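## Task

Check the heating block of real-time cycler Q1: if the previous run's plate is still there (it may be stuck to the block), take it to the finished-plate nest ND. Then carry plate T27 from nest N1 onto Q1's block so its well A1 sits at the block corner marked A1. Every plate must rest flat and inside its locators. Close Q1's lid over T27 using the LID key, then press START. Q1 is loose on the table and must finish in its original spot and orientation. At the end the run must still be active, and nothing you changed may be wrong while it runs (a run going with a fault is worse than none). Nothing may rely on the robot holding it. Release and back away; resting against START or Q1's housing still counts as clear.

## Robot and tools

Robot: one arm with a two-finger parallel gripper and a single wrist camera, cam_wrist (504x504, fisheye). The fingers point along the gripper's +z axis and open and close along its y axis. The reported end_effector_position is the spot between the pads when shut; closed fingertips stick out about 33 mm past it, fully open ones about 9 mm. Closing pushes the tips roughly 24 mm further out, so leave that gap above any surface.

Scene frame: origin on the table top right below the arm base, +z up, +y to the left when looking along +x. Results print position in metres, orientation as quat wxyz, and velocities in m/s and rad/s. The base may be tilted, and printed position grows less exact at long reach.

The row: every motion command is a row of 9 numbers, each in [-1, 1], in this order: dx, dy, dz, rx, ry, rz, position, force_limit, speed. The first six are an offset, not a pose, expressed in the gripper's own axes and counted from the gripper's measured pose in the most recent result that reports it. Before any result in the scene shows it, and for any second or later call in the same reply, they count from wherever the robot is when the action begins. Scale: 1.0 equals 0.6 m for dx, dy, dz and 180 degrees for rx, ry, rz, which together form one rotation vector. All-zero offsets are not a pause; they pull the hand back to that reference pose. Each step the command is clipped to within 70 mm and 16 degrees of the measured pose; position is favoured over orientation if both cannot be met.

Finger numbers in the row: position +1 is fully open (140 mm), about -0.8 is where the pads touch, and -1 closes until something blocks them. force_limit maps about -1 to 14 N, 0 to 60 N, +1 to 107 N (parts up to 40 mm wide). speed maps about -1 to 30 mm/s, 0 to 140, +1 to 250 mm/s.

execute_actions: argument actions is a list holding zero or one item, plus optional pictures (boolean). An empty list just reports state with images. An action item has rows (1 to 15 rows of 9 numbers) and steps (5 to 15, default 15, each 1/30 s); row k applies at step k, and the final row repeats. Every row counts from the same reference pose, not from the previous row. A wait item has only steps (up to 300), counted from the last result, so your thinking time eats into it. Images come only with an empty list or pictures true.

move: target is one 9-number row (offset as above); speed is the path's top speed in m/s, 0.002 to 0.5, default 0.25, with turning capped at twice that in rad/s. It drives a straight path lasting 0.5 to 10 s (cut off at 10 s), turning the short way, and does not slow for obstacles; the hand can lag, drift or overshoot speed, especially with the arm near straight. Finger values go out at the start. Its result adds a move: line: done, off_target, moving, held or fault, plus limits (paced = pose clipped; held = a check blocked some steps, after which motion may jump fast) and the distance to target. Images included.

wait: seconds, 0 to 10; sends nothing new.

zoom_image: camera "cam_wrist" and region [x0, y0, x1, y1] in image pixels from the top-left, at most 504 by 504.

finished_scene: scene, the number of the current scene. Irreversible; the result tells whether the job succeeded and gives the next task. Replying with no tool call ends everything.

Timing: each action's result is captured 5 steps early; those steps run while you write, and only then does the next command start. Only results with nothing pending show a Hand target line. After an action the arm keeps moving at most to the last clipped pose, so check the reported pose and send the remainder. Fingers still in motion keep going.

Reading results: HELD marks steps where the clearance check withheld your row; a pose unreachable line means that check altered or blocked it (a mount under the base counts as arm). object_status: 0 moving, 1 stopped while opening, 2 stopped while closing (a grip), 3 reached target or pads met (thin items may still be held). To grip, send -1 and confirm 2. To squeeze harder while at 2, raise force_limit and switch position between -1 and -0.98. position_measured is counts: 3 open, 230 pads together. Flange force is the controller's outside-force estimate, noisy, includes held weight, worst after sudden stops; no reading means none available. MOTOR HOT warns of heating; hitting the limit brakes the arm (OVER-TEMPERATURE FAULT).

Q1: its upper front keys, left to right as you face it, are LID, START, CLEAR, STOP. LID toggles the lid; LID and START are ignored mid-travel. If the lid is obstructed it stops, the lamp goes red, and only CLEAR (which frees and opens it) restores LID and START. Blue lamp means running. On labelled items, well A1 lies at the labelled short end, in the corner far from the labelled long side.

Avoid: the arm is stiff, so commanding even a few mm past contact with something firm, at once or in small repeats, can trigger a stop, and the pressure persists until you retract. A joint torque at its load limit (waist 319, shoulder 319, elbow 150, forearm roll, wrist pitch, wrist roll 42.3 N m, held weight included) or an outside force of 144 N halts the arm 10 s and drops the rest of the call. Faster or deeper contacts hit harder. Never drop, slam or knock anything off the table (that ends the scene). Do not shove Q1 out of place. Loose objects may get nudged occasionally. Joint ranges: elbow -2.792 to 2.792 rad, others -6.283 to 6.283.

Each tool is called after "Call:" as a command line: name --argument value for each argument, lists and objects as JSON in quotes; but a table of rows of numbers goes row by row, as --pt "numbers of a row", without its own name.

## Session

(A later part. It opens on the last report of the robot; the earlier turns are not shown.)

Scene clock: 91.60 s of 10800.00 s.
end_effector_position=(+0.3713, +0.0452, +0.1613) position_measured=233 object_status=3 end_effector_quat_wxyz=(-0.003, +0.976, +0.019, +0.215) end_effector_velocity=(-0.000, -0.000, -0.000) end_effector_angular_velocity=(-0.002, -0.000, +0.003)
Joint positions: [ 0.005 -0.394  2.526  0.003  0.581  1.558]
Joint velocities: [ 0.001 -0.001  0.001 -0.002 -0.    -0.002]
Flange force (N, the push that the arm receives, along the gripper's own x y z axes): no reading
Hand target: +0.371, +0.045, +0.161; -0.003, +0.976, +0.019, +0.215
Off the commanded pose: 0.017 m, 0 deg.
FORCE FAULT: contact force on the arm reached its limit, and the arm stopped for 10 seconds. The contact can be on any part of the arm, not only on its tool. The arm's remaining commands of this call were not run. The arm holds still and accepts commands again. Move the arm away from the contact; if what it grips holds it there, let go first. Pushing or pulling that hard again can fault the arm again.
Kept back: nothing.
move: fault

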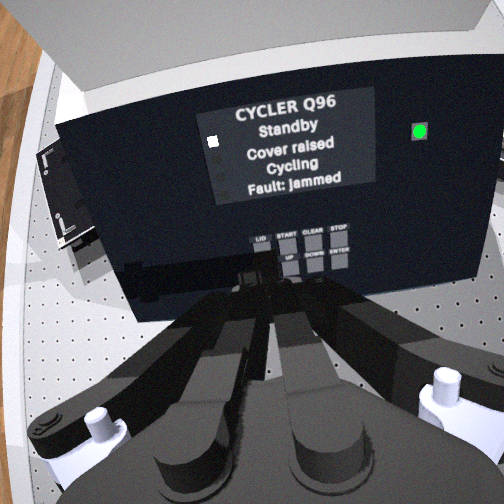

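Call:
move --target '[0, 0, -0.012, 0, 0, 0, -1, 0, 0]' --speed 0.03

Call:
move --target '[0, 0.0283, 0, 0, 0, 0, -1, 0, 0]' --speed 0.05

Call:
move --target '[0, 0, 0.009, 0, 0, 0, -1, 0, 0]' --speed 0.01

Call:
zoom_image --camera "cam_wrist" --region '[190, 190, 350, 300]'

Scene clock: 92.83 s of 10800.00 s.
end_effector_position=(+0.3683, +0.0451, +0.1678) position_measured=233 object_status=3 end_effector_quat_wxyz=(-0.003, +0.976, +0.019, +0.215) end_effector_velocity=(-0.000, -0.000, +0.000) end_effector_angular_velocity=(+0.001, -0.000, -0.001)
Joint positions: [ 0.005 -0.411  2.521  0.003  0.603  1.558]
Joint velocities: [-0.    -0.001 -0.    -0.     0.001  0.001]
Flange force (N, the push that the arm receives, along the gripper's own x y z axes): no reading
Hand target: +0.368, +0.045, +0.168; -0.003, +0.976, +0.019, +0.215
Off the commanded pose: 0.000 m, 0 deg.
Kept back: nothing.
move: done

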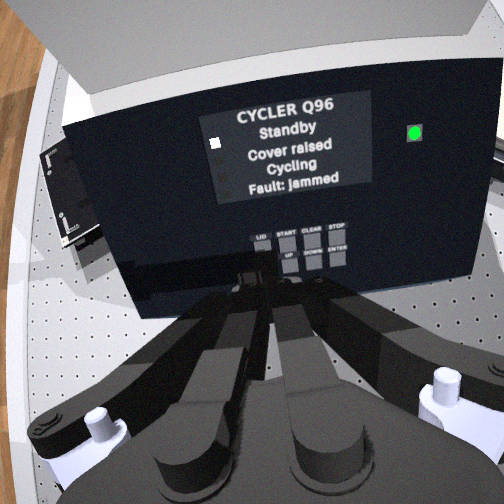

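Scene clock: 93.57 s of 10800.00 s.
end_effector_position=(+0.3688, +0.0281, +0.1679) position_measured=233 object_status=3 end_effector_quat_wxyz=(-0.003, +0.976, +0.019, +0.215) end_effector_velocity=(-0.000, +0.000, -0.000) end_effector_angular_velocity=(+0.001, -0.000, -0.000)
Joint positions: [-0.069 -0.415  2.523  0.056  0.608  1.447]
Joint velocities: [ 0.    -0.001  0.001  0.001 -0.    -0.   ]
Flange force (N, the push that the arm receives, along the gripper's own x y z axes): no reading
Hand target: +0.369, +0.028, +0.168; -0.003, +0.976, +0.019, +0.215
Off the commanded pose: 0.000 m, 0 deg.
Kept back: nothing.
move: done

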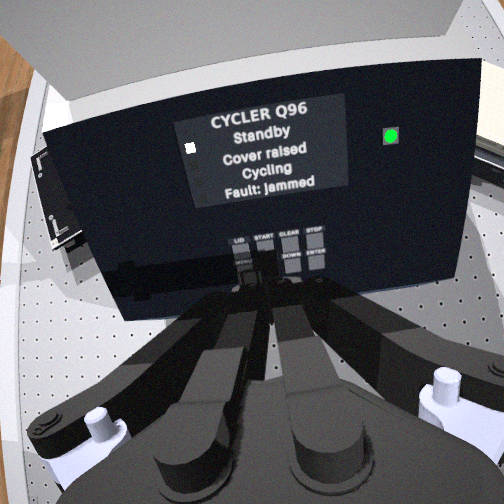

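Scene clock: 94.33 s of 10800.00 s.
end_effector_position=(+0.3711, +0.0282, +0.1630) position_measured=233 object_status=3 end_effector_quat_wxyz=(-0.003, +0.976, +0.019, +0.215) end_effector_velocity=(-0.001, +0.000, -0.001) end_effector_angular_velocity=(+0.001, +0.003, -0.000)
Joint positions: [-0.068 -0.402  2.527  0.057  0.591  1.446]
Joint velocities: [-0.     0.001  0.001  0.001  0.001 -0.001]
Flange force (N, the push that the arm receives, along the gripper's own x y z axes): no reading
Hand target: +0.371, +0.028, +0.163; -0.003, +0.976, +0.019, +0.215
Off the commanded pose: 0.000 m, 0 deg.
Kept back: nothing.
move: done

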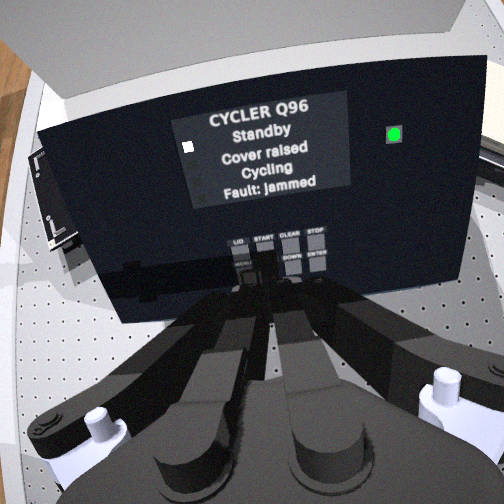

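Region (190, 190, 350, 300) of cam_wrist's 504x504 image, scaled by 3.150, with more detail than that image has; it fills the top 346 rows of this view, and the rest is white.

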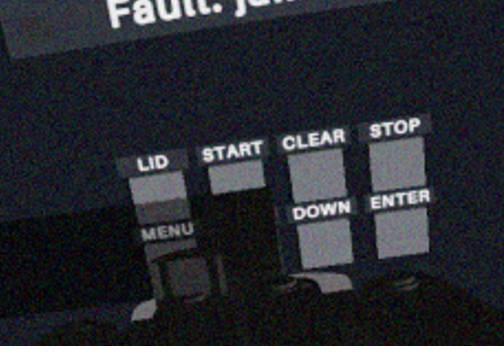

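Aligned. Press in gently.

Call:
move --target '[0.0007, 0, 0.0017, 0, 0, 0, -1, 0, 0]' --speed 0.004

Scene clock: 95.27 s of 10800.00 s.
end_effector_position=(+0.3719, +0.0282, +0.1622) position_measured=233 object_status=3 end_effector_quat_wxyz=(-0.003, +0.976, +0.019, +0.215) end_effector_velocity=(+0.000, +0.001, +0.001) end_effector_angular_velocity=(+0.002, -0.001, -0.001)
Joint positions: [-0.068 -0.399  2.527  0.057  0.588  1.446]
Joint velocities: [ 0.    -0.001 -0.     0.002  0.     0.001]
Flange force (N, the push that the arm receives, along the gripper's own x y z axes): no reading
Hand target: +0.372, +0.028, +0.162; -0.003, +0.976, +0.019, +0.215
Off the commanded pose: 0.000 m, 0 deg.
Kept back: nothing.
move: done

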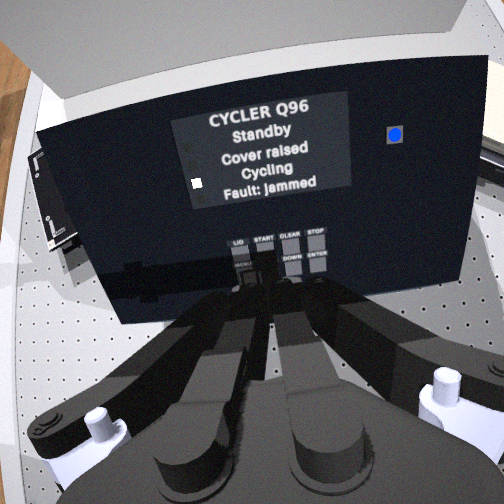

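Call:
move --target '[0.0198, 0.0078, -0.0865, 0, 0, 0, -1, 0, 0]' --speed 0.1

Call:
zoom_image --camera "cam_wrist" --region '[210, 210, 340, 300]'

Scene clock: 96.33 s of 10800.00 s.
end_effector_position=(+0.3610, +0.0232, +0.2143) position_measured=233 object_status=3 end_effector_quat_wxyz=(-0.003, +0.976, +0.019, +0.215) end_effector_velocity=(-0.000, +0.000, -0.000) end_effector_angular_velocity=(+0.001, +0.001, +0.001)
Joint positions: [-0.093 -0.49   2.464  0.062  0.743  1.426]
Joint velocities: [ 0.    -0.     0.     0.002  0.001 -0.002]
Flange force (N, the push that the arm receives, along the gripper's own x y z axes): no reading
Hand target: +0.361, +0.023, +0.214; -0.003, +0.976, +0.019, +0.215
Off the commanded pose: 0.000 m, 0 deg.
Kept back: nothing.
move: done

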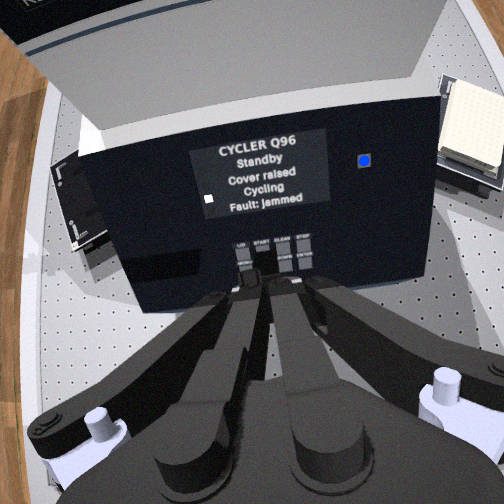

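Region (210, 210, 340, 300) of cam_wrist's 504x504 image, scaled by 3.877, with more detail than that image has; it fills the top 349 rows of this view, and the rest is white.

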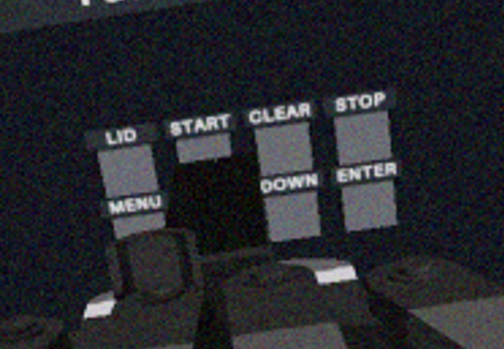

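The cycler has not moved, and the run is on.

Call:
finished_scene --scene 1

The scene is finished: the task was done.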